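# Move graduated cylinder between shelved benches, standing upright

## Task

Take the graduated cylinder off the shelved bench that stands by the door and set it standing upright on the work surface of the shelved bench that stands by the window. It fails if the cylinder ever touches the floor, or if it finishes toppled or leaning. At the end the robot must have released it and moved away, and the cylinder has to stay in place without the robot's help.

## Robot and tools

Robot: a Rainbow Robotics RB-Y1 on a two-wheeled base with two rear casters (0.66 m long, 0.58 m wide; front edge 0.10 m ahead of the drive axle). It has a folding torso (the leg, with ankle, knee and hip), a head with head_camera, and left and right 7-joint arms, each carrying a parallel gripper and a wrist camera (left_wrist_camera, right_wrist_camera). Loose objects may now and then get a brief shove from outside.

Frames: the base frame has its origin on the floor midway between the drive wheels, x forward, y left, z up. The chest, left_hand and right_hand poses are reported in this frame. A hand point is midway between the finger pads, and its printed position can be off, more so at long reach. The fingers point along the hand's -z and close along its x. The odometry frame is the base frame as it was at scene start. base_odometry counts wheel turns only, so wheel slip shows as travel. Heading is positive to the left, from -3.142 to 3.142.

execute_actions(actions, cameras): actions holds zero or one action. An empty list just returns the state and images. An action may contain:
- base: exactly one relative command, measured from where the base last reported itself. translate_m is metres driven straight, forward positive, -3 to 3. rotate_rad is radians turned in place, left/counter-clockwise positive, -3.2 to 3.2. The base cannot move sideways.
- joints: absolute joint targets keyed by joint name, one flat object covering both arms, torso and head. Angles are in rad. Grippers are the opening between the pads in m, 0 to 0.1.
  Torso: torso_squat_rad 0..1.2 (lowers the chest), torso_shift_rad -0.3..0.6 (hips forward), torso_pitch_rad -0.2..1.4 (bow forward), torso_yaw_rad -1.5..1.5 (positive left).
  Combined torso limits: squat+shift<=1.52; squat-shift+pitch<=1.57; shift+0.5pitch-0.4squat<=0.7; shift+0.3pitch-0.5squat<=0.39. A command that breaks one is only partly carried out and reports off_target.
  Arms: shoulder_pitch -2.356..2.356 (negative swings forward/up); left shoulder_roll 0..3.141 and right -3.141..0 (lifting outward); shoulder_yaw -2.094..2.094; elbow -2.617..0.01 (negative bends); forearm_roll -3.141..3.141; wrist_pitch -1.57..1.919 (negative tips hand forward); hand_roll -2.705..2.705.
  Head: head_pan_rad -0.523..0.523, head_tilt_rad -0.35..1.57 (positive looks down).
  Tolerance for done is ±0.02, or ±0.004 for grippers.
- speeds: lower top speeds for this action only. translate_m 0.05-0.4 m/s, rotate_rad 0.1-1.509 rad/s.
- min_time_s: 0.1-8 s, the minimum duration for each arm and head motion.
Default top speeds: arms 1 rad/s (wrist joints 1.5), head 1.5, squat and pitch 0.3, shift 0.15, yaw 0.6, grippers 0.1 m/s. No action may exceed 15 s. A base move needing more than 8.667 s is refused. An unknown key or an out-of-range value refuses the whole call. Any joint you leave out may keep driving toward its earlier target. cameras lists which images come back, in the order given on the pictures line. [] returns no images; omitted or ["all"] returns every camera.

wait(seconds 0-10): commands nothing new and returns the state and images. zoom_image(camera, region [x0,y0,x1,y1], at most 504x504 px): gives a closer look at that camera's latest image. read_manual: licence texts only. finished_scene(scene): ends the scene for good once the last command has been held, and reports success. A reply with no tool call ends everything.

Result lines: base_status and joint_status say how each motion ended. done means reached; for the base it means the wheels turned the full amount, even if they slipped. off_target means it stopped short and may still be pushing. contact_stop means it hit something firm. time_out means it took longer than allowed. limit_stop_at_own_body means a guard stopped it before it would hit the robot's own body. stopped_with_arm means the torso halted because an arm contact-stopped. After any stop the joint holds where it is, and the whole group (torso, left arm or right arm) drops its targets. "joint command not followed" with a cause line means arm targets were blocked by the self/arm collision check; the gripper still moves, and the blocked targets may be retried on later actions. on_its_own lists what this call did not command, and "held at" there is a target, not a measured position. Once an arm or torso has stopped, back it off first in a separate action, arms before torso. One exception: if both hands hold one object and the torso contact-stops as soon as it starts, resend every arm joint at its current joint_positions value and then resend the torso. A call that reports a stop skips that reply's later motion calls.

Grasping: to hold an object, command the gripper at least 0.005 m narrower than the object. It then reports off_target, which is expected. Each arm is rated for 3 kg.

Avoid the following. Driving into furniture: the base keeps pushing and its wheels spin. The bent leg can reach past the front edge and shove the robot backward without odometry showing it. Arms striking or squeezing each other, including grippers: a hard press ends the run. Heavy loads far forward, which can tip the robot. Contact torque reaching a joint's limit (shoulders 63.7, elbow 32.7, wrist joints 22.7 N m), which freezes the robot for 10 s. Long holding of loads: motors warn from 65 °C and brake at 80 °C. Dropping, slamming or shoving objects hard, or letting the cylinder touch the floor.

Cameras: head_camera is 896x504 and the wrist cameras are 644x364. Calibration is given in OpenCV form with T_world_to_cam in the base frame, and it is approximate; wrist camera poses are less accurate when the arm is extended.



Each tool is called after ">>>" as name([rows], argument=value, ...), one row to a line, values as JSON.

## Session

>>> execute_actions(actions=[])

Scene clock: 0.00 s.
base_odometry: x=+0.000 y=+0.000 heading=+0.000 (m, m, rad; odometry frame)
base_status: not commanded
joint_positions: torso_squat_rad=+0.350 torso_shift_rad=-0.001 torso_pitch_rad=+0.000 torso_yaw_rad=-0.001 left_shoulder_pitch_rad=+0.007 left_shoulder_roll_rad=+0.033 left_shoulder_yaw_rad=-0.054 left_elbow_rad=-0.121 left_forearm_roll_rad=+0.013 left_wrist_pitch_rad=-0.026 left_hand_roll_rad=-0.022 left_gripper_m=+0.100 right_shoulder_pitch_rad=+0.020 right_shoulder_roll_rad=-0.036 right_shoulder_yaw_rad=-0.025 right_elbow_rad=-0.219 right_forearm_roll_rad=+0.025 right_wrist_pitch_rad=+0.029 right_hand_roll_rad=+0.020 right_gripper_m=+0.099 head_pan_rad=+0.000 head_tilt_rad=+0.401
joint_status: not commanded
chest: x=-0.2285 y=+0.0008 z=+1.2475 quat_wxyz=(+1.000, -0.001, +0.000, +0.000) (m; base frame)
left_hand: x=-0.1684 y=+0.2416 z=+0.5651 quat_wxyz=(+0.997, +0.014, -0.070, -0.032) (m; base frame)
right_hand: x=-0.1432 y=-0.2510 z=+0.5677 quat_wxyz=(+0.996, -0.023, -0.085, +0.008) (m; base frame)
pictures: head_camera, left_wrist_camera, right_wrist_camera
Images, in order (width x height): head_camera 896x504, left_wrist_camera 644x364, right_wrist_camera 644x364.

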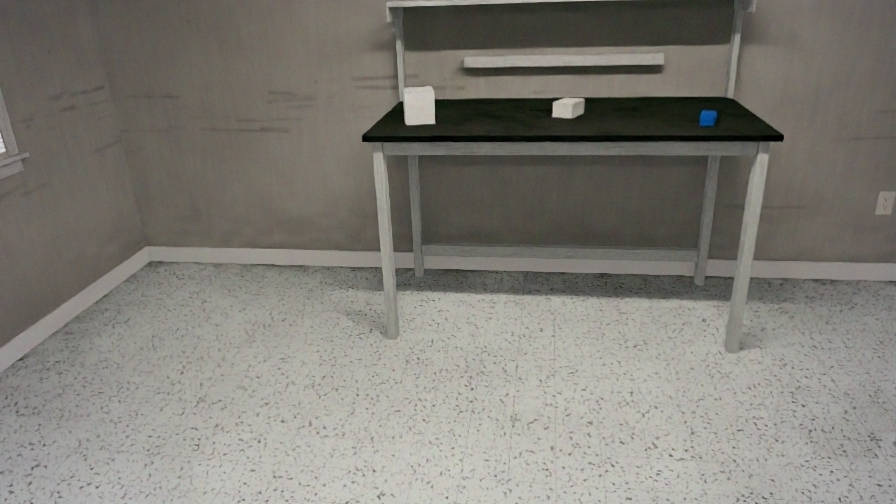

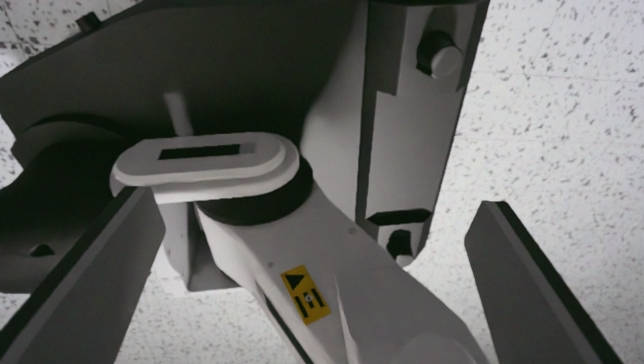

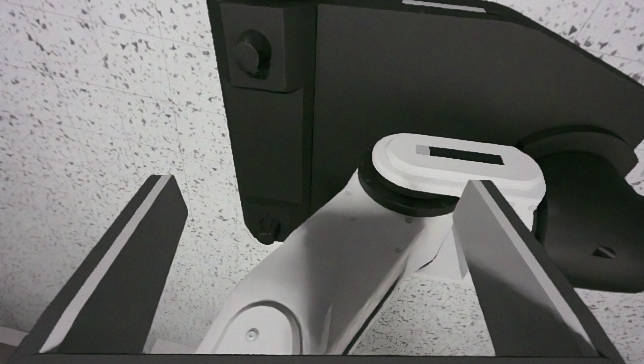

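>>> execute_actions([
  {"base":{"rotate_rad":-1.2},"joints":{"head_tilt_rad":0.2,"head_pan_rad":0}},
], cameras=["head_camera"])

>>> execute_actions([
  {"base":{"rotate_rad":-1.2}},
], cameras=["head_camera"])

Scene clock: 5.80 s.
base_odometry: x=+0.000 y=+0.000 heading=-1.199 (m, m, rad; odometry frame)
base_status: done
joint_positions: torso_squat_rad=+0.350 torso_shift_rad=-0.001 torso_pitch_rad=+0.000 torso_yaw_rad=-0.001 left_shoulder_pitch_rad=+0.007 left_shoulder_roll_rad=+0.033 left_shoulder_yaw_rad=-0.054 left_elbow_rad=-0.121 left_forearm_roll_rad=+0.013 left_wrist_pitch_rad=-0.026 left_hand_roll_rad=-0.022 left_gripper_m=+0.100 right_shoulder_pitch_rad=+0.020 right_shoulder_roll_rad=-0.036 right_shoulder_yaw_rad=-0.025 right_elbow_rad=-0.219 right_forearm_roll_rad=+0.025 right_wrist_pitch_rad=+0.029 right_hand_roll_rad=+0.020 right_gripper_m=+0.099 head_pan_rad=+0.000 head_tilt_rad=+0.200
joint_status: all done
chest: x=-0.2285 y=+0.0008 z=+1.2475 quat_wxyz=(+1.000, -0.001, +0.000, +0.000) (m; base frame)
left_hand: x=-0.1684 y=+0.2416 z=+0.5651 quat_wxyz=(+0.997, +0.014, -0.070, -0.032) (m; base frame)
right_hand: x=-0.1432 y=-0.2510 z=+0.5677 quat_wxyz=(+0.996, -0.023, -0.085, +0.008) (m; base frame)
pictures: head_camera
camera_calibration (this result's frames):
head_camera: T_world_to_cam=[[0.0213739, -0.999054, -0.0378842, 0.0548052], [-0.214403, 0.0324309, -0.976207, 1.42788], [0.976511, 0.0289878, -0.213506, 0.458109], [0, 0, 0, 1]] pos_world=[-0.142378, -0.00483383, 1.49379]
Images, in order (width x height): head_camera 896x504.

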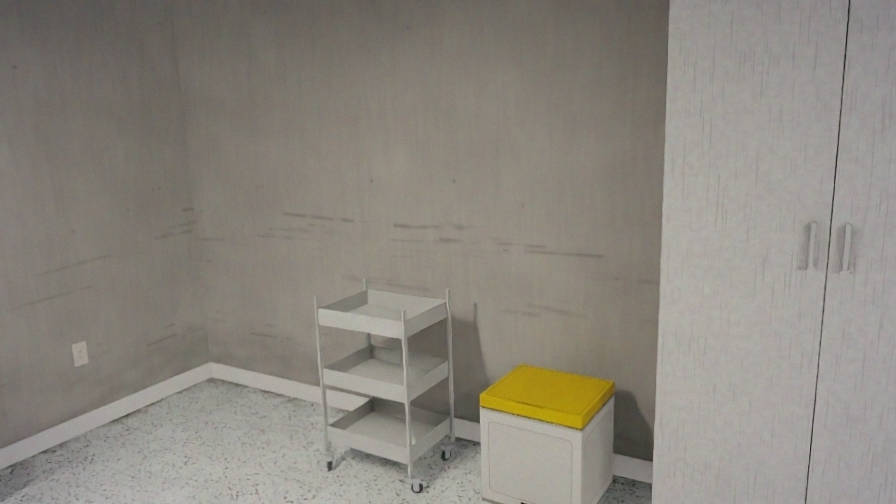

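Scene clock: 9.33 s.
base_odometry: x=+0.000 y=+0.000 heading=-2.399 (m, m, rad; odometry frame)
base_status: done
joint_positions: torso_squat_rad=+0.350 torso_shift_rad=-0.001 torso_pitch_rad=+0.000 torso_yaw_rad=-0.001 left_shoulder_pitch_rad=+0.007 left_shoulder_roll_rad=+0.033 left_shoulder_yaw_rad=-0.054 left_elbow_rad=-0.121 left_forearm_roll_rad=+0.013 left_wrist_pitch_rad=-0.026 left_hand_roll_rad=-0.022 left_gripper_m=+0.100 right_shoulder_pitch_rad=+0.020 right_shoulder_roll_rad=-0.036 right_shoulder_yaw_rad=-0.025 right_elbow_rad=-0.219 right_forearm_roll_rad=+0.025 right_wrist_pitch_rad=+0.029 right_hand_roll_rad=+0.020 right_gripper_m=+0.099 head_pan_rad=+0.000 head_tilt_rad=+0.200
joint_status: not commanded
chest: x=-0.2285 y=+0.0008 z=+1.2475 quat_wxyz=(+1.000, -0.001, +0.000, +0.000) (m; base frame)
left_hand: x=-0.1684 y=+0.2416 z=+0.5651 quat_wxyz=(+0.997, +0.014, -0.070, -0.032) (m; base frame)
right_hand: x=-0.1432 y=-0.2510 z=+0.5677 quat_wxyz=(+0.996, -0.023, -0.085, +0.008) (m; base frame)
pictures: head_camera
camera_calibration (this result's frames):
head_camera: T_world_to_cam=[[0.021374, -0.999053, -0.0378902, 0.0548048], [-0.214402, 0.0324367, -0.976207, 1.42788], [0.976512, 0.0289892, -0.213505, 0.458108], [0, 0, 0, 1]] pos_world=[-0.142379, -0.00484315, 1.49379]
Images, in order (width x height): head_camera 896x504.

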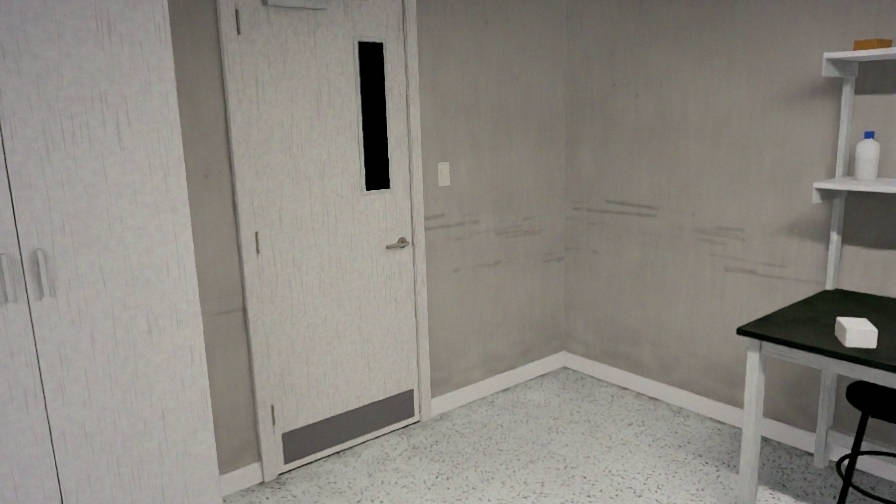

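>>> execute_actions([
  {"base":{"rotate_rad":-0.8}},
], cameras=["head_camera"])

Scene clock: 13.63 s.
base_odometry: x=+0.000 y=+0.000 heading=+3.085 (m, m, rad; odometry frame)
base_status: done
joint_positions: torso_squat_rad=+0.350 torso_shift_rad=-0.001 torso_pitch_rad=+0.000 torso_yaw_rad=-0.001 left_shoulder_pitch_rad=+0.007 left_shoulder_roll_rad=+0.033 left_shoulder_yaw_rad=-0.054 left_elbow_rad=-0.121 left_forearm_roll_rad=+0.013 left_wrist_pitch_rad=-0.026 left_hand_roll_rad=-0.022 left_gripper_m=+0.100 right_shoulder_pitch_rad=+0.020 right_shoulder_roll_rad=-0.036 right_shoulder_yaw_rad=-0.025 right_elbow_rad=-0.219 right_forearm_roll_rad=+0.025 right_wrist_pitch_rad=+0.029 right_hand_roll_rad=+0.020 right_gripper_m=+0.099 head_pan_rad=+0.000 head_tilt_rad=+0.200
joint_status: not commanded
chest: x=-0.2285 y=+0.0008 z=+1.2475 quat_wxyz=(+1.000, -0.001, +0.000, +0.000) (m; base frame)
left_hand: x=-0.1684 y=+0.2416 z=+0.5651 quat_wxyz=(+0.997, +0.014, -0.070, -0.032) (m; base frame)
right_hand: x=-0.1432 y=-0.2510 z=+0.5677 quat_wxyz=(+0.996, -0.023, -0.085, +0.008) (m; base frame)
pictures: head_camera
camera_calibration (this result's frames):
head_camera: T_world_to_cam=[[0.0213743, -0.999054, -0.0378734, 0.0547962], [-0.214401, 0.0324203, -0.976208, 1.42788], [0.976512, 0.0289859, -0.213505, 0.458108], [0, 0, 0, 1]] pos_world=[-0.142379, -0.00482678, 1.49379]
Images, in order (width x height): head_camera 896x504.

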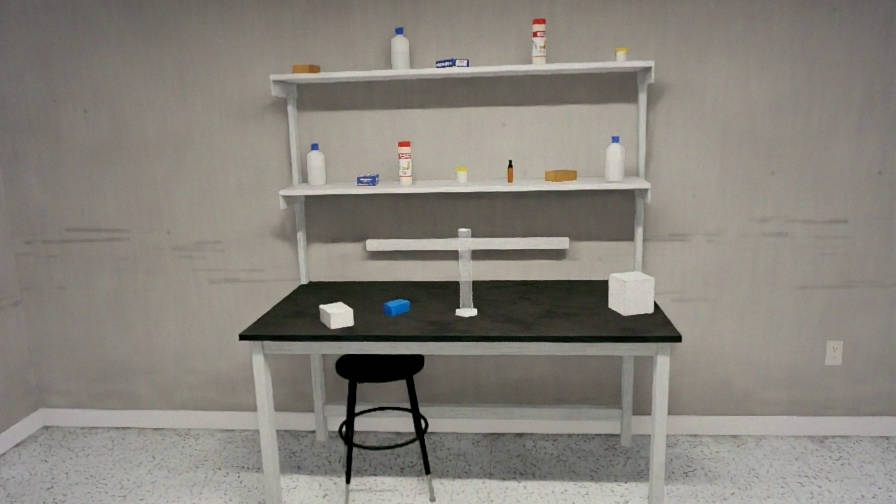

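>>> execute_actions([
  {"base":{"rotate_rad":-0.086},"joints":{"torso_squat_rad":0.5,"left_shoulder_pitch_rad":-0.6,"left_shoulder_roll_rad":0.03,"left_shoulder_yaw_rad":0.2,"left_elbow_rad":-0.416,"left_forearm_roll_rad":0,"left_wrist_pitch_rad":-0.59,"left_hand_roll_rad":-1.57,"left_gripper_m":0.1,"head_tilt_rad":0.45}},
], cameras=[])

>>> execute_actions([
  {"base":{"translate_m":1.2}},
], cameras=["head_camera","left_wrist_camera"])

Scene clock: 53.63 s.
base_odometry: x=+0.000 y=+0.000 heading=+2.999 (m, m, rad; odometry frame)
base_status: done
joint_positions: torso_squat_rad=+0.500 torso_shift_rad=-0.001 torso_pitch_rad=+0.000 torso_yaw_rad=-0.001 left_shoulder_pitch_rad=-0.600 left_shoulder_roll_rad=+0.030 left_shoulder_yaw_rad=+0.200 left_elbow_rad=-0.416 left_forearm_roll_rad=+0.000 left_wrist_pitch_rad=-0.590 left_hand_roll_rad=-1.570 left_gripper_m=+0.100 right_shoulder_pitch_rad=+0.020 right_shoulder_roll_rad=-0.036 right_shoulder_yaw_rad=-0.025 right_elbow_rad=-0.219 right_forearm_roll_rad=+0.025 right_wrist_pitch_rad=+0.029 right_hand_roll_rad=+0.020 right_gripper_m=+0.099 head_pan_rad=+0.000 head_tilt_rad=+0.450
joint_status: all done
chest: x=-0.2285 y=+0.0008 z=+1.2042 quat_wxyz=(+1.000, -0.001, +0.000, +0.000) (m; base frame)
left_hand: x=+0.3721 y=+0.2042 z=+0.9004 quat_wxyz=(+0.504, +0.491, -0.510, -0.495) (m; base frame)
right_hand: x=-0.1431 y=-0.2511 z=+0.5245 quat_wxyz=(+0.996, -0.023, -0.085, +0.008) (m; base frame)
pictures: none
No camera images: the call's "cameras" was empty. Leave "cameras" out to get every camera's image.

Scene clock: 57.93 s.
base_odometry: x=-1.188 y=+0.171 heading=+2.998 (m, m, rad; odometry frame)
base_status: done
joint_positions: torso_squat_rad=+0.500 torso_shift_rad=-0.001 torso_pitch_rad=+0.000 torso_yaw_rad=-0.001 left_shoulder_pitch_rad=-0.600 left_shoulder_roll_rad=+0.030 left_shoulder_yaw_rad=+0.200 left_elbow_rad=-0.416 left_forearm_roll_rad=+0.000 left_wrist_pitch_rad=-0.590 left_hand_roll_rad=-1.570 left_gripper_m=+0.100 right_shoulder_pitch_rad=+0.020 right_shoulder_roll_rad=-0.036 right_shoulder_yaw_rad=-0.025 right_elbow_rad=-0.219 right_forearm_roll_rad=+0.025 right_wrist_pitch_rad=+0.029 right_hand_roll_rad=+0.020 right_gripper_m=+0.099 head_pan_rad=+0.000 head_tilt_rad=+0.450
joint_status: not commanded
chest: x=-0.2284 y=+0.0008 z=+1.2042 quat_wxyz=(+1.000, -0.001, +0.000, +0.000) (m; base frame)
left_hand: x=+0.3721 y=+0.2043 z=+0.9001 quat_wxyz=(+0.504, +0.491, -0.510, -0.495) (m; base frame)
right_hand: x=-0.1431 y=-0.2511 z=+0.5245 quat_wxyz=(+0.996, -0.023, -0.085, +0.008) (m; base frame)
pictures: head_camera, left_wrist_camera
camera_calibration (this result's frames):
head_camera: T_world_to_cam=[[0.0109586, -0.999052, -0.0421399, 0.0569765], [-0.449397, 0.0327259, -0.892733, 1.21998], [0.893265, 0.0287206, -0.448612, 0.761683], [0, 0, 0, 1]] pos_world=[-0.132755, -0.00487853, 1.43322]
left_wrist_camera: T_world_to_cam=[[0.00981584, -0.998433, 0.0550942, 0.150295], [-0.673815, -0.0473138, -0.737384, 0.953787], [0.738835, -0.0298852, -0.673223, 0.423579], [0, 0, 0, 1]] pos_world=[0.328246, 0.207846, 0.98019]
Images, in order (width x height): head_camera 896x504, left_wrist_camera 644x364.

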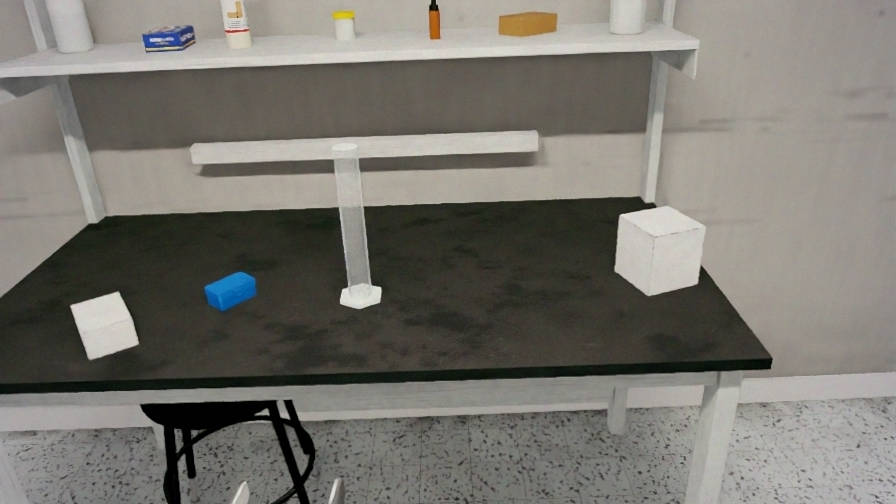

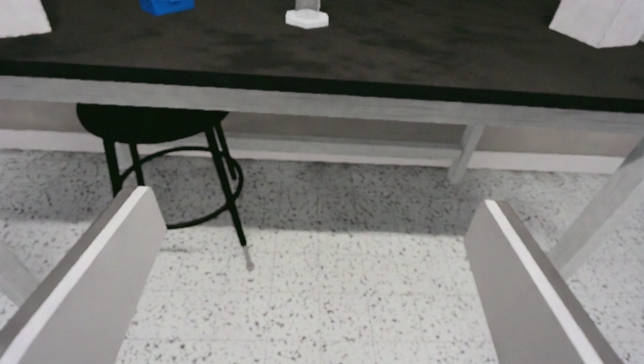

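>>> execute_actions([
  {"base":{"translate_m":0.45},"joints":{"left_shoulder_roll_rad":0.085,"head_tilt_rad":0.65}},
], cameras=["head_camera","left_wrist_camera"])

Scene clock: 69.33 s.
base_odometry: x=-1.633 y=+0.236 heading=+2.998 (m, m, rad; odometry frame)
base_status: done
joint_positions: torso_squat_rad=+0.500 torso_shift_rad=-0.001 torso_pitch_rad=+0.000 torso_yaw_rad=-0.001 left_shoulder_pitch_rad=-0.600 left_shoulder_roll_rad=+0.085 left_shoulder_yaw_rad=+0.200 left_elbow_rad=-0.416 left_forearm_roll_rad=+0.000 left_wrist_pitch_rad=-0.590 left_hand_roll_rad=-1.570 left_gripper_m=+0.100 right_shoulder_pitch_rad=+0.020 right_shoulder_roll_rad=-0.036 right_shoulder_yaw_rad=-0.025 right_elbow_rad=-0.219 right_forearm_roll_rad=+0.025 right_wrist_pitch_rad=+0.029 right_hand_roll_rad=+0.020 right_gripper_m=+0.099 head_pan_rad=+0.000 head_tilt_rad=+0.650
joint_status: all done
chest: x=-0.2284 y=+0.0008 z=+1.2042 quat_wxyz=(+1.000, -0.001, +0.000, +0.000) (m; base frame)
left_hand: x=+0.3761 y=+0.2391 z=+0.9065 quat_wxyz=(+0.497, +0.512, -0.494, -0.497) (m; base frame)
right_hand: x=-0.1432 y=-0.2511 z=+0.5245 quat_wxyz=(+0.996, -0.023, -0.085, +0.008) (m; base frame)
pictures: head_camera, left_wrist_camera
camera_calibration (this result's frames):
head_camera: T_world_to_cam=[[0.00205771, -0.999046, -0.0436153, 0.0571893], [-0.617752, 0.033028, -0.785679, 1.03487], [0.78637, 0.0285602, -0.617095, 0.976255], [0, 0, 0, 1]] pos_world=[-0.12852, -0.00492703, 1.41801]
left_wrist_camera: T_world_to_cam=[[0.0386966, -0.999199, 0.0101775, 0.214704], [-0.66479, -0.0333471, -0.746286, 0.964183], [0.746027, 0.0221128, -0.665548, 0.4039], [0, 0, 0, 1]] pos_world=[0.33135, 0.237754, 0.986186]
Images, in order (width x height): head_camera 896x504, left_wrist_camera 644x364.

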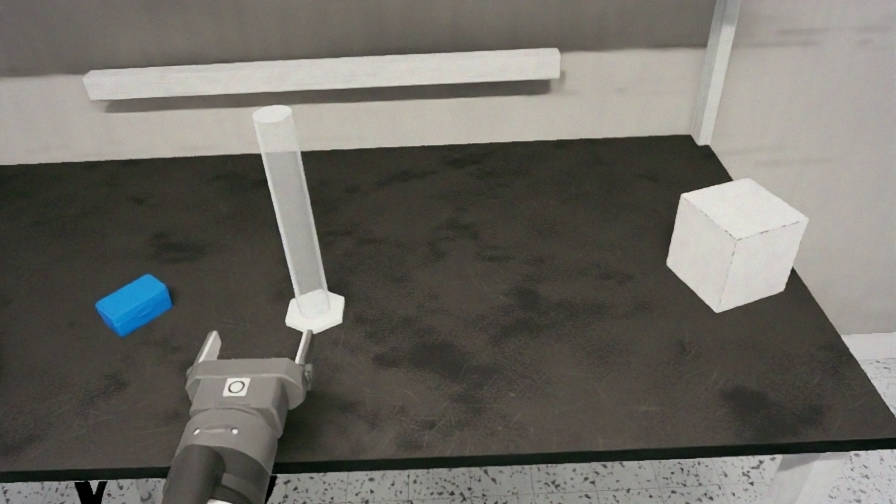

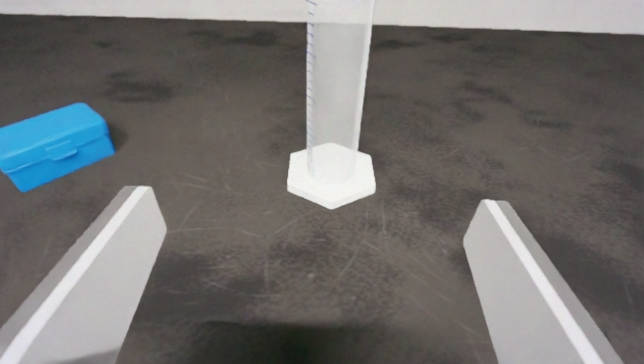

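>>> execute_actions([
  {"base":{"translate_m":0.2},"speeds":{"translate_m":0.15},"joints":{"head_tilt_rad":0.8}},
], cameras=["head_camera","left_wrist_camera"])

Scene clock: 74.87 s.
base_odometry: x=-1.831 y=+0.264 heading=+2.997 (m, m, rad; odometry frame)
base_status: done
joint_positions: torso_squat_rad=+0.500 torso_shift_rad=-0.001 torso_pitch_rad=+0.000 torso_yaw_rad=-0.001 left_shoulder_pitch_rad=-0.600 left_shoulder_roll_rad=+0.085 left_shoulder_yaw_rad=+0.200 left_elbow_rad=-0.416 left_forearm_roll_rad=+0.000 left_wrist_pitch_rad=-0.590 left_hand_roll_rad=-1.570 left_gripper_m=+0.100 right_shoulder_pitch_rad=+0.020 right_shoulder_roll_rad=-0.036 right_shoulder_yaw_rad=-0.025 right_elbow_rad=-0.219 right_forearm_roll_rad=+0.025 right_wrist_pitch_rad=+0.029 right_hand_roll_rad=+0.020 right_gripper_m=+0.099 head_pan_rad=+0.000 head_tilt_rad=+0.800
joint_status: all done
chest: x=-0.2284 y=+0.0008 z=+1.2042 quat_wxyz=(+1.000, -0.001, +0.000, +0.000) (m; base frame)
left_hand: x=+0.3761 y=+0.2391 z=+0.9065 quat_wxyz=(+0.497, +0.512, -0.494, -0.497) (m; base frame)
right_hand: x=-0.1431 y=-0.2511 z=+0.5245 quat_wxyz=(+0.996, -0.023, -0.085, +0.008) (m; base frame)
pictures: head_camera, left_wrist_camera
camera_calibration (this result's frames):
head_camera: T_world_to_cam=[[-0.00471335, -0.999041, -0.0435335, 0.0556771], [-0.728251, 0.0332632, -0.684503, 0.870007], [0.685294, 0.028477, -0.727709, 1.1107], [0, 0, 0, 1]] pos_world=[-0.127312, -0.00494514, 1.40622]
left_wrist_camera: T_world_to_cam=[[0.0387146, -0.999199, 0.0101739, 0.214712], [-0.664862, -0.0333586, -0.746221, 0.964108], [0.745962, 0.0221254, -0.665621, 0.403954], [0, 0, 0, 1]] pos_world=[0.331352, 0.237763, 0.986133]
Images, in order (width x height): head_camera 896x504, left_wrist_camera 644x364.

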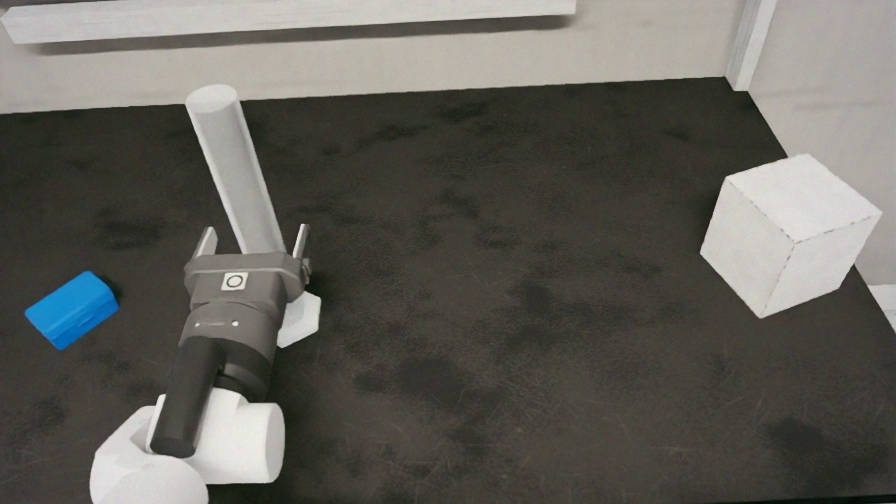

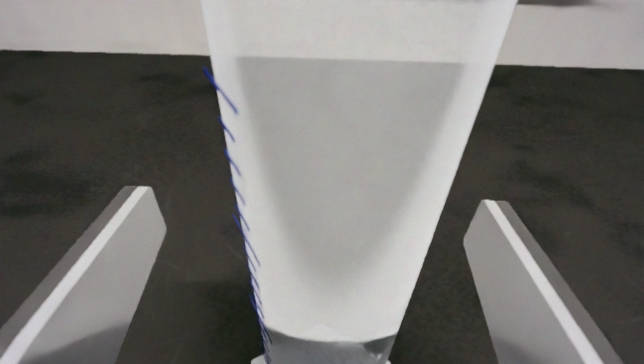

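>>> execute_actions([
  {"joints":{"left_gripper_m":0.03}},
], cameras=["head_camera","left_wrist_camera"])

Scene clock: 80.03 s.
base_odometry: x=-1.831 y=+0.264 heading=+2.997 (m, m, rad; odometry frame)
base_status: not commanded
joint_positions: torso_squat_rad=+0.500 torso_shift_rad=-0.001 torso_pitch_rad=+0.000 torso_yaw_rad=-0.001 left_shoulder_pitch_rad=-0.600 left_shoulder_roll_rad=+0.085 left_shoulder_yaw_rad=+0.200 left_elbow_rad=-0.416 left_forearm_roll_rad=+0.000 left_wrist_pitch_rad=-0.590 left_hand_roll_rad=-1.570 left_gripper_m=+0.043 right_shoulder_pitch_rad=+0.020 right_shoulder_roll_rad=-0.036 right_shoulder_yaw_rad=-0.025 right_elbow_rad=-0.219 right_forearm_roll_rad=+0.025 right_wrist_pitch_rad=+0.029 right_hand_roll_rad=+0.020 right_gripper_m=+0.099 head_pan_rad=+0.000 head_tilt_rad=+0.800
joint_status: left_gripper_m off_target (ended at +0.043, target +0.030)
chest: x=-0.2284 y=+0.0008 z=+1.2042 quat_wxyz=(+1.000, -0.001, +0.000, +0.000) (m; base frame)
left_hand: x=+0.3761 y=+0.2391 z=+0.9065 quat_wxyz=(+0.497, +0.512, -0.494, -0.497) (m; base frame)
right_hand: x=-0.1431 y=-0.2511 z=+0.5245 quat_wxyz=(+0.996, -0.023, -0.085, +0.008) (m; base frame)
pictures: head_camera, left_wrist_camera
camera_calibration (this result's frames):
head_camera: T_world_to_cam=[[-0.00471273, -0.999041, -0.0435337, 0.0556773], [-0.728242, 0.0332633, -0.684512, 0.870012], [0.685304, 0.0284772, -0.7277, 1.1107], [0, 0, 0, 1]] pos_world=[-0.127327, -0.0049452, 1.40622]
left_wrist_camera: T_world_to_cam=[[0.0387146, -0.999199, 0.0101744, 0.214712], [-0.664852, -0.0333587, -0.74623, 0.964113], [0.745971, 0.0221255, -0.665611, 0.403953], [0, 0, 0, 1]] pos_world=[0.331343, 0.237763, 0.986141]
Images, in order (width x height): head_camera 896x504, left_wrist_camera 644x364.

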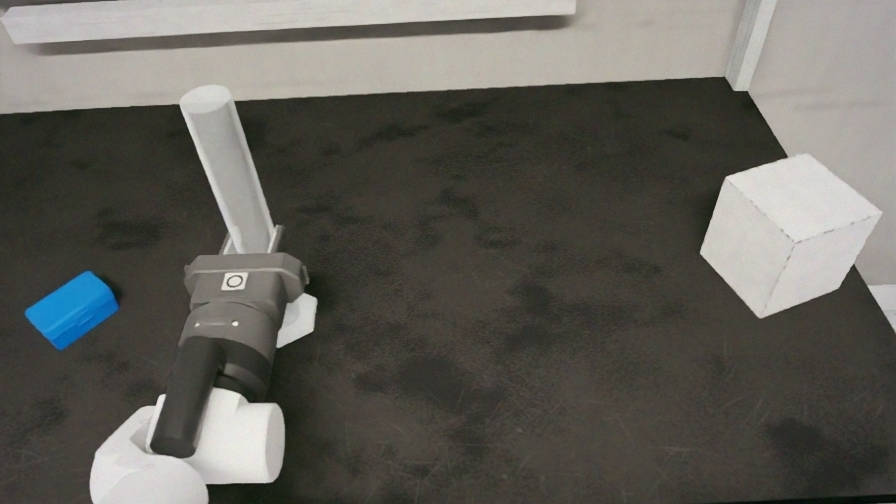

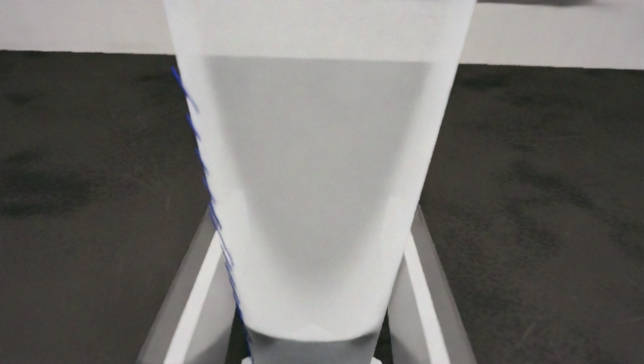

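>>> execute_actions([
  {"joints":{"torso_squat_rad":0.2}},
], cameras=[])

>>> execute_actions([
  {"base":{"translate_m":-0.6},"speeds":{"translate_m":0.3},"joints":{"head_tilt_rad":0.6}},
], cameras=["head_camera"])

Scene clock: 85.40 s.
base_odometry: x=-1.831 y=+0.264 heading=+2.997 (m, m, rad; odometry frame)
base_status: not commanded
joint_positions: torso_squat_rad=+0.200 torso_shift_rad=-0.001 torso_pitch_rad=+0.000 torso_yaw_rad=-0.001 left_shoulder_pitch_rad=-0.600 left_shoulder_roll_rad=+0.085 left_shoulder_yaw_rad=+0.200 left_elbow_rad=-0.416 left_forearm_roll_rad=+0.000 left_wrist_pitch_rad=-0.590 left_hand_roll_rad=-1.570 left_gripper_m=+0.043 right_shoulder_pitch_rad=+0.020 right_shoulder_roll_rad=-0.036 right_shoulder_yaw_rad=-0.025 right_elbow_rad=-0.219 right_forearm_roll_rad=+0.025 right_wrist_pitch_rad=+0.029 right_hand_roll_rad=+0.020 right_gripper_m=+0.099 head_pan_rad=+0.000 head_tilt_rad=+0.800
joint_status: all done
chest: x=-0.2284 y=+0.0008 z=+1.2760 quat_wxyz=(+1.000, -0.001, +0.000, +0.000) (m; base frame)
left_hand: x=+0.3760 y=+0.2392 z=+0.9780 quat_wxyz=(+0.497, +0.512, -0.494, -0.497) (m; base frame)
right_hand: x=-0.1432 y=-0.2511 z=+0.5962 quat_wxyz=(+0.996, -0.023, -0.085, +0.008) (m; base frame)
pictures: none
No camera images: the call's "cameras" was empty. Leave "cameras" out to get every camera's image.

Scene clock: 88.93 s.
base_odometry: x=-1.237 y=+0.178 heading=+2.995 (m, m, rad; odometry frame)
base_status: done
joint_positions: torso_squat_rad=+0.200 torso_shift_rad=-0.001 torso_pitch_rad=+0.000 torso_yaw_rad=-0.001 left_shoulder_pitch_rad=-0.600 left_shoulder_roll_rad=+0.085 left_shoulder_yaw_rad=+0.200 left_elbow_rad=-0.416 left_forearm_roll_rad=+0.000 left_wrist_pitch_rad=-0.590 left_hand_roll_rad=-1.570 left_gripper_m=+0.043 right_shoulder_pitch_rad=+0.020 right_shoulder_roll_rad=-0.036 right_shoulder_yaw_rad=-0.025 right_elbow_rad=-0.219 right_forearm_roll_rad=+0.025 right_wrist_pitch_rad=+0.029 right_hand_roll_rad=+0.020 right_gripper_m=+0.099 head_pan_rad=+0.000 head_tilt_rad=+0.600
joint_status: all done
chest: x=-0.2285 y=+0.0008 z=+1.2760 quat_wxyz=(+1.000, -0.001, +0.000, +0.000) (m; base frame)
left_hand: x=+0.3759 y=+0.2392 z=+0.9781 quat_wxyz=(+0.497, +0.512, -0.494, -0.497) (m; base frame)
right_hand: x=-0.1432 y=-0.2511 z=+0.5962 quat_wxyz=(+0.996, -0.023, -0.085, +0.008) (m; base frame)
pictures: head_camera
camera_calibration (this result's frames):
head_camera: T_world_to_cam=[[0.00430442, -0.999048, -0.0434172, 0.0605265], [-0.577691, 0.0329554, -0.81559, 1.14359], [0.816244, 0.0285924, -0.576999, 0.96759], [0, 0, 0, 1]] pos_world=[-0.129411, -0.00488414, 1.49362]
Images, in order (width x height): head_camera 896x504.

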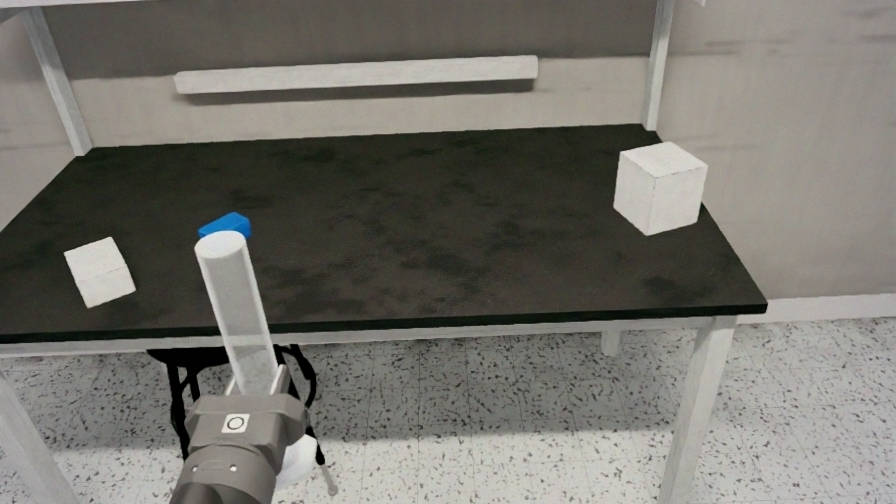

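>>> execute_actions([
  {"base":{"rotate_rad":3.141},"speeds":{"rotate_rad":1.0},"joints":{"left_elbow_rad":-0.936,"left_wrist_pitch_rad":-0.07,"head_tilt_rad":0.3},"min_time_s":3},
], cameras=["head_camera"])

Scene clock: 107.27 s.
base_odometry: x=-1.237 y=+0.178 heading=-0.147 (m, m, rad; odometry frame)
base_status: done
joint_positions: torso_squat_rad=+0.200 torso_shift_rad=-0.001 torso_pitch_rad=+0.000 torso_yaw_rad=-0.001 left_shoulder_pitch_rad=-0.600 left_shoulder_roll_rad=+0.085 left_shoulder_yaw_rad=+0.200 left_elbow_rad=-0.936 left_forearm_roll_rad=+0.000 left_wrist_pitch_rad=-0.070 left_hand_roll_rad=-1.570 left_gripper_m=+0.043 right_shoulder_pitch_rad=+0.020 right_shoulder_roll_rad=-0.036 right_shoulder_yaw_rad=-0.025 right_elbow_rad=-0.219 right_forearm_roll_rad=+0.025 right_wrist_pitch_rad=+0.029 right_hand_roll_rad=+0.020 right_gripper_m=+0.099 head_pan_rad=+0.000 head_tilt_rad=+0.300
joint_status: all done
chest: x=-0.2285 y=+0.0008 z=+1.2760 quat_wxyz=(+1.000, -0.001, +0.000, +0.000) (m; base frame)
left_hand: x=+0.4322 y=+0.2381 z=+1.0980 quat_wxyz=(+0.497, +0.512, -0.494, -0.497) (m; base frame)
right_hand: x=-0.1432 y=-0.2511 z=+0.5962 quat_wxyz=(+0.996, -0.023, -0.085, +0.008) (m; base frame)
pictures: head_camera
camera_calibration (this result's frames):
head_camera: T_world_to_cam=[[0.0173424, -0.999054, -0.0398827, 0.058025], [-0.310836, 0.032525, -0.949907, 1.39695], [0.950305, 0.0288706, -0.309978, 0.601175], [0, 0, 0, 1]] pos_world=[-0.138086, -0.00482186, 1.51563]
Images, in order (width x height): head_camera 896x504.

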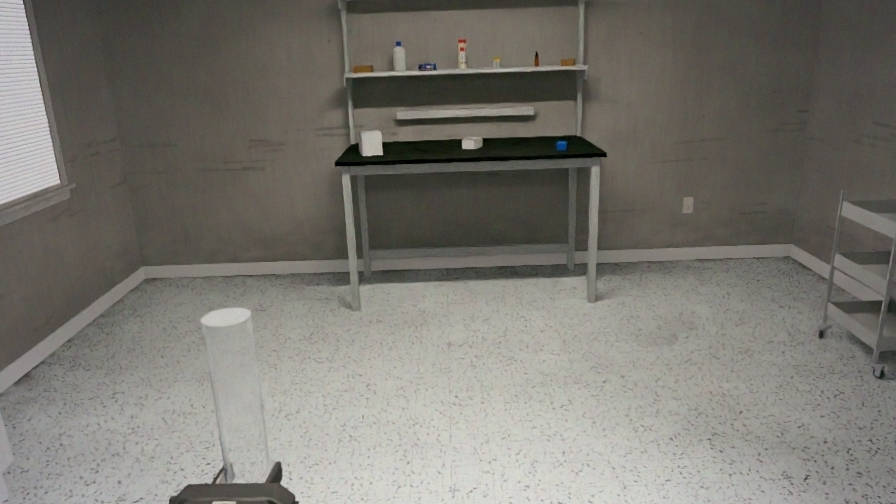

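>>> execute_actions([
  {"base":{"translate_m":2.6},"joints":{"head_tilt_rad":0.5}},
], cameras=["head_camera","left_wrist_camera"])

Scene clock: 116.87 s.
base_odometry: x=+1.335 y=-0.203 heading=-0.147 (m, m, rad; odometry frame)
base_status: done
joint_positions: torso_squat_rad=+0.200 torso_shift_rad=-0.001 torso_pitch_rad=+0.000 torso_yaw_rad=-0.001 left_shoulder_pitch_rad=-0.600 left_shoulder_roll_rad=+0.085 left_shoulder_yaw_rad=+0.200 left_elbow_rad=-0.936 left_forearm_roll_rad=+0.000 left_wrist_pitch_rad=-0.070 left_hand_roll_rad=-1.570 left_gripper_m=+0.043 right_shoulder_pitch_rad=+0.020 right_shoulder_roll_rad=-0.036 right_shoulder_yaw_rad=-0.025 right_elbow_rad=-0.219 right_forearm_roll_rad=+0.025 right_wrist_pitch_rad=+0.029 right_hand_roll_rad=+0.020 right_gripper_m=+0.099 head_pan_rad=+0.000 head_tilt_rad=+0.500
joint_status: all done
chest: x=-0.2284 y=+0.0008 z=+1.2760 quat_wxyz=(+1.000, -0.001, +0.000, +0.000) (m; base frame)
left_hand: x=+0.4323 y=+0.2381 z=+1.0979 quat_wxyz=(+0.497, +0.512, -0.494, -0.497) (m; base frame)
right_hand: x=-0.1432 y=-0.2511 z=+0.5962 quat_wxyz=(+0.996, -0.023, -0.085, +0.008) (m; base frame)
pictures: head_camera, left_wrist_camera
camera_calibration (this result's frames):
head_camera: T_world_to_cam=[[0.0087557, -0.999051, -0.0426617, 0.0603519], [-0.493468, 0.0327897, -0.869145, 1.24008], [0.86972, 0.0286622, -0.492713, 0.854139], [0, 0, 0, 1]] pos_world=[-0.131449, -0.00484868, 1.50123]
left_wrist_camera: T_world_to_cam=[[0.0387711, -0.999196, 0.0101735, 0.209506], [-0.665215, -0.0334064, -0.745904, 1.14416], [0.745645, 0.022152, -0.665975, 0.489999], [0, 0, 0, 1]] pos_world=[0.387622, 0.236705, 1.17763]
Images, in order (width x height): head_camera 896x504, left_wrist_camera 644x364.

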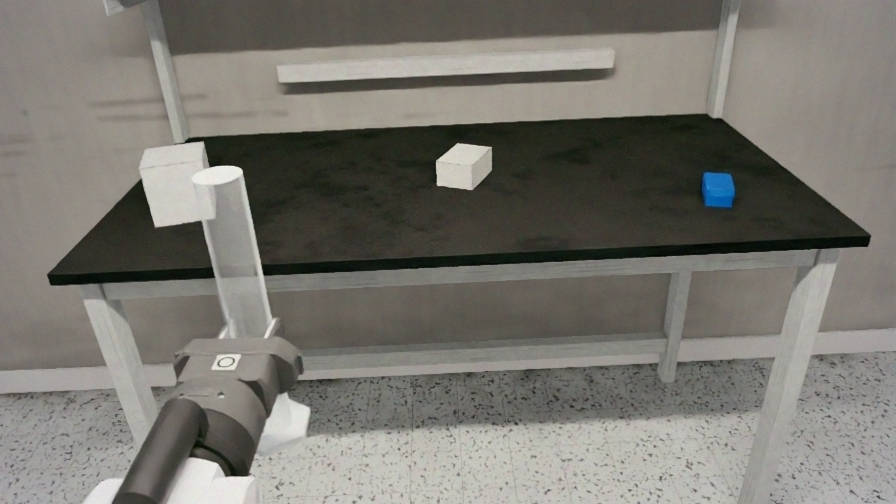

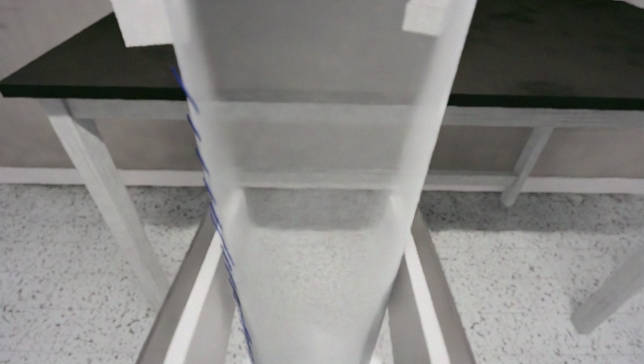

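>>> execute_actions([
  {"base":{"translate_m":0.4},"joints":{"head_tilt_rad":0.7}},
], cameras=["head_camera"])

Scene clock: 127.17 s.
base_odometry: x=+1.731 y=-0.262 heading=-0.147 (m, m, rad; odometry frame)
base_status: done
joint_positions: torso_squat_rad=+0.200 torso_shift_rad=-0.001 torso_pitch_rad=+0.000 torso_yaw_rad=-0.001 left_shoulder_pitch_rad=-0.600 left_shoulder_roll_rad=+0.085 left_shoulder_yaw_rad=+0.200 left_elbow_rad=-0.936 left_forearm_roll_rad=+0.000 left_wrist_pitch_rad=-0.070 left_hand_roll_rad=-1.570 left_gripper_m=+0.043 right_shoulder_pitch_rad=+0.020 right_shoulder_roll_rad=-0.036 right_shoulder_yaw_rad=-0.025 right_elbow_rad=-0.219 right_forearm_roll_rad=+0.025 right_wrist_pitch_rad=+0.029 right_hand_roll_rad=+0.020 right_gripper_m=+0.099 head_pan_rad=+0.000 head_tilt_rad=+0.700
joint_status: all done
chest: x=-0.2284 y=+0.0008 z=+1.2760 quat_wxyz=(+1.000, -0.001, +0.000, +0.000) (m; base frame)
left_hand: x=+0.4323 y=+0.2381 z=+1.0979 quat_wxyz=(+0.497, +0.512, -0.494, -0.497) (m; base frame)
right_hand: x=-0.1431 y=-0.2511 z=+0.5962 quat_wxyz=(+0.996, -0.023, -0.085, +0.008) (m; base frame)
pictures: head_camera
camera_calibration (this result's frames):
head_camera: T_world_to_cam=[[-0.000207988, -0.999046, -0.0436777, 0.0600014], [-0.656322, 0.0330904, -0.753755, 1.03615], [0.754481, 0.0285099, -0.655703, 1.07092], [0, 0, 0, 1]] pos_world=[-0.127932, -0.00487419, 1.48583]
Images, in order (width x height): head_camera 896x504.

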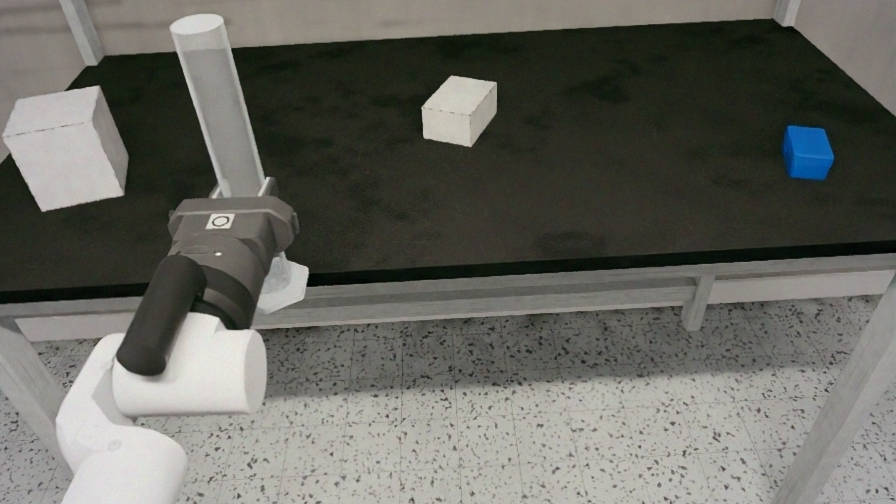

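>>> execute_actions([
  {"base":{"translate_m":0.26},"speeds":{"translate_m":0.2},"joints":{"head_tilt_rad":0.8}},
], cameras=["head_camera"])

>>> execute_actions([
  {"joints":{"torso_squat_rad":0.38}},
], cameras=["head_camera","left_wrist_camera"])

Scene clock: 133.83 s.
base_odometry: x=+1.988 y=-0.300 heading=-0.146 (m, m, rad; odometry frame)
base_status: done
joint_positions: torso_squat_rad=+0.200 torso_shift_rad=-0.001 torso_pitch_rad=+0.000 torso_yaw_rad=-0.001 left_shoulder_pitch_rad=-0.600 left_shoulder_roll_rad=+0.085 left_shoulder_yaw_rad=+0.200 left_elbow_rad=-0.936 left_forearm_roll_rad=+0.000 left_wrist_pitch_rad=-0.070 left_hand_roll_rad=-1.570 left_gripper_m=+0.043 right_shoulder_pitch_rad=+0.020 right_shoulder_roll_rad=-0.036 right_shoulder_yaw_rad=-0.025 right_elbow_rad=-0.219 right_forearm_roll_rad=+0.025 right_wrist_pitch_rad=+0.029 right_hand_roll_rad=+0.020 right_gripper_m=+0.099 head_pan_rad=+0.000 head_tilt_rad=+0.800
joint_status: all done
chest: x=-0.2284 y=+0.0008 z=+1.2760 quat_wxyz=(+1.000, -0.001, +0.000, +0.000) (m; base frame)
left_hand: x=+0.4323 y=+0.2381 z=+1.0980 quat_wxyz=(+0.497, +0.512, -0.494, -0.497) (m; base frame)
right_hand: x=-0.1432 y=-0.2511 z=+0.5962 quat_wxyz=(+0.996, -0.023, -0.085, +0.008) (m; base frame)
pictures: head_camera
camera_calibration (this result's frames):
head_camera: T_world_to_cam=[[-0.00471873, -0.999042, -0.0435103, 0.0588231], [-0.728261, 0.0332508, -0.684492, 0.91905], [0.685283, 0.028457, -0.72772, 1.16295], [0, 0, 0, 1]] pos_world=[-0.127366, -0.00488656, 1.47795]
Images, in order (width x height): head_camera 896x504.

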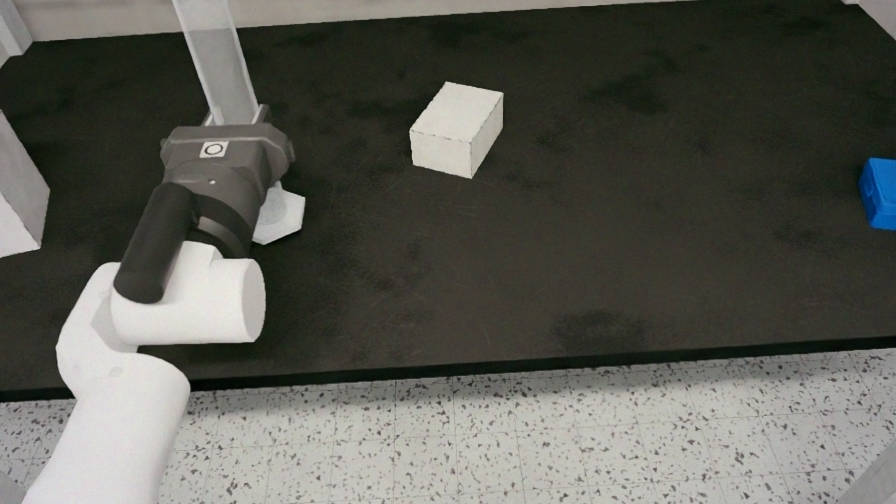

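Scene clock: 135.23 s.
base_odometry: x=+1.988 y=-0.300 heading=-0.146 (m, m, rad; odometry frame)
base_status: not commanded
joint_positions: torso_squat_rad=+0.380 torso_shift_rad=-0.001 torso_pitch_rad=+0.000 torso_yaw_rad=-0.001 left_shoulder_pitch_rad=-0.600 left_shoulder_roll_rad=+0.085 left_shoulder_yaw_rad=+0.200 left_elbow_rad=-0.936 left_forearm_roll_rad=+0.000 left_wrist_pitch_rad=-0.070 left_hand_roll_rad=-1.570 left_gripper_m=+0.043 right_shoulder_pitch_rad=+0.020 right_shoulder_roll_rad=-0.036 right_shoulder_yaw_rad=-0.025 right_elbow_rad=-0.219 right_forearm_roll_rad=+0.025 right_wrist_pitch_rad=+0.029 right_hand_roll_rad=+0.020 right_gripper_m=+0.099 head_pan_rad=+0.000 head_tilt_rad=+0.800
joint_status: all done
chest: x=-0.2285 y=+0.0008 z=+1.2400 quat_wxyz=(+1.000, -0.001, +0.000, +0.000) (m; base frame)
left_hand: x=+0.4322 y=+0.2380 z=+1.0621 quat_wxyz=(+0.497, +0.512, -0.494, -0.497) (m; base frame)
right_hand: x=-0.1431 y=-0.2511 z=+0.5603 quat_wxyz=(+0.996, -0.023, -0.085, +0.008) (m; base frame)
pictures: head_camera, left_wrist_camera
camera_calibration (this result's frames):
head_camera: T_world_to_cam=[[-0.00470951, -0.999042, -0.0435112, 0.0572416], [-0.728121, 0.0332505, -0.684642, 0.89458], [0.685433, 0.0284571, -0.72758, 1.1367], [0, 0, 0, 1]] pos_world=[-0.127497, -0.00490561, 1.44199]
left_wrist_camera: T_world_to_cam=[[0.0387728, -0.999196, 0.0101833, 0.209845], [-0.665021, -0.0334091, -0.746077, 1.11751], [0.745817, 0.0221554, -0.665782, 0.465911], [0, 0, 0, 1]] pos_world=[0.387549, 0.236689, 1.14181]
Images, in order (width x height): head_camera 896x504, left_wrist_camera 644x364.

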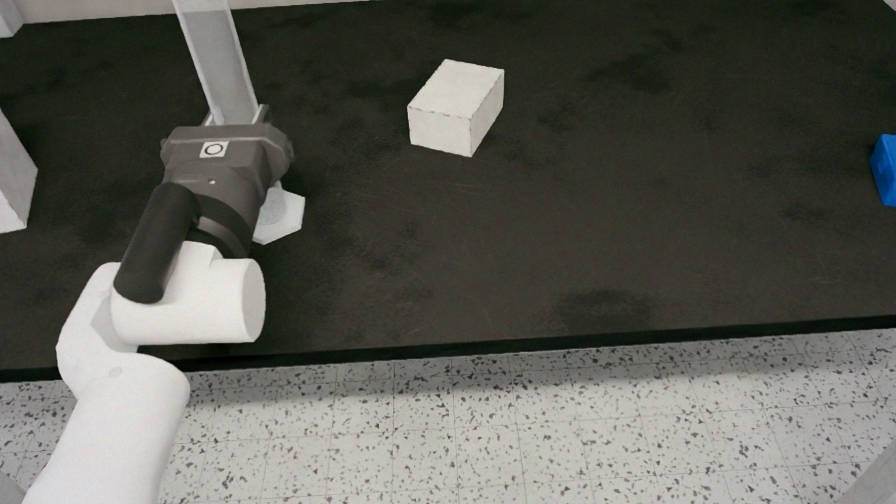

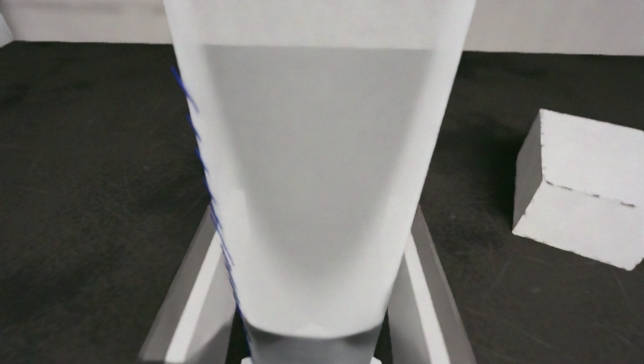

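>>> execute_actions([
  {"joints":{"torso_squat_rad":0.45},"min_time_s":1},
], cameras=["head_camera","left_wrist_camera"])

>>> zoom_image(camera="head_camera", region=[150,100,450,300])

action 0: "min_time_s" has no arm or head joint beside it: it slows only arm and head motions. Command such a joint too, or leave it out

Region (150, 100, 450, 300) of head_camera's 896x504 image, scaled by 1.680, with more detail than that image has.

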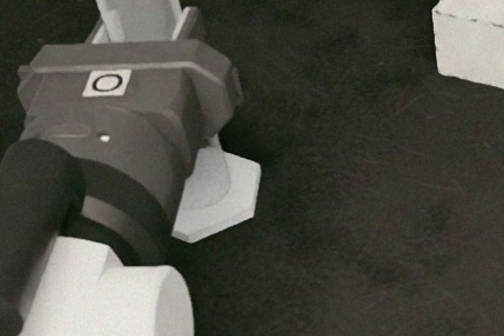

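>>> execute_actions([
  {"joints":{"torso_squat_rad":0.45}},
], cameras=["head_camera","left_wrist_camera"])

Scene clock: 147.37 s.
base_odometry: x=+1.988 y=-0.300 heading=-0.146 (m, m, rad; odometry frame)
base_status: not commanded
joint_positions: torso_squat_rad=+0.450 torso_shift_rad=-0.001 torso_pitch_rad=-0.002 torso_yaw_rad=-0.001 left_shoulder_pitch_rad=-0.605 left_shoulder_roll_rad=+0.086 left_shoulder_yaw_rad=+0.200 left_elbow_rad=-0.940 left_forearm_roll_rad=+0.000 left_wrist_pitch_rad=-0.072 left_hand_roll_rad=-1.570 left_gripper_m=+0.043 right_shoulder_pitch_rad=+0.020 right_shoulder_roll_rad=-0.036 right_shoulder_yaw_rad=-0.025 right_elbow_rad=-0.219 right_forearm_roll_rad=+0.025 right_wrist_pitch_rad=+0.029 right_hand_roll_rad=+0.020 right_gripper_m=+0.099 head_pan_rad=+0.000 head_tilt_rad=+0.800
joint_status: all done
chest: x=-0.2294 y=+0.0007 z=+1.2202 quat_wxyz=(+1.000, -0.001, -0.001, +0.000) (m; base frame)
left_hand: x=+0.4332 y=+0.2377 z=+1.0497 quat_wxyz=(+0.493, +0.515, -0.497, -0.494) (m; base frame)
right_hand: x=-0.1429 y=-0.2510 z=+0.5405 quat_wxyz=(+0.996, -0.023, -0.086, +0.008) (m; base frame)
pictures: head_camera, left_wrist_camera
camera_calibration (this result's frames):
head_camera: T_world_to_cam=[[-0.00460975, -0.999034, -0.0437078, 0.0565632], [-0.727006, 0.0333593, -0.68582, 0.882085], [0.686615, 0.0286144, -0.726458, 1.12179], [0, 0, 0, 1]] pos_world=[-0.128696, -0.00501652, 1.42236]
left_wrist_camera: T_world_to_cam=[[0.0377247, -0.999244, 0.00941087, 0.210849], [-0.654793, -0.0318324, -0.755138, 1.11356], [0.754867, 0.0223252, -0.655498, 0.442157], [0, 0, 0, 1]] pos_world=[0.38743, 0.236266, 1.12874]
Images, in order (width x height): head_camera 896x504, left_wrist_camera 644x364.

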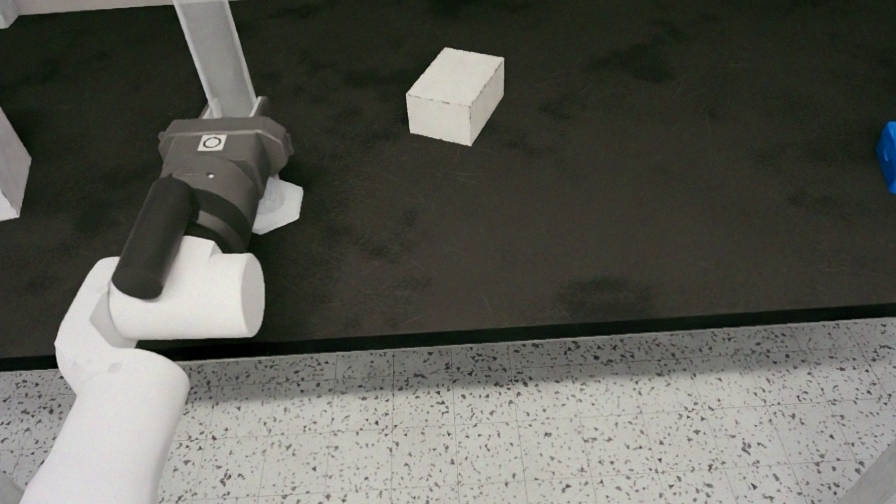

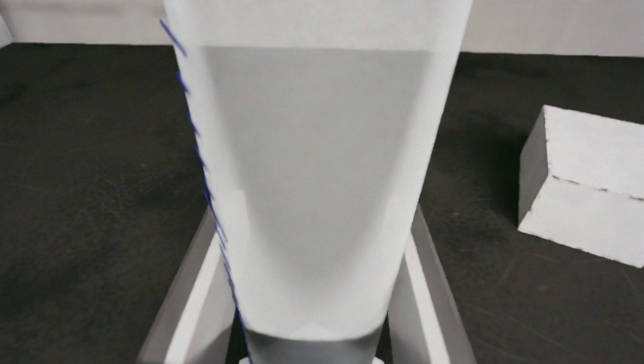

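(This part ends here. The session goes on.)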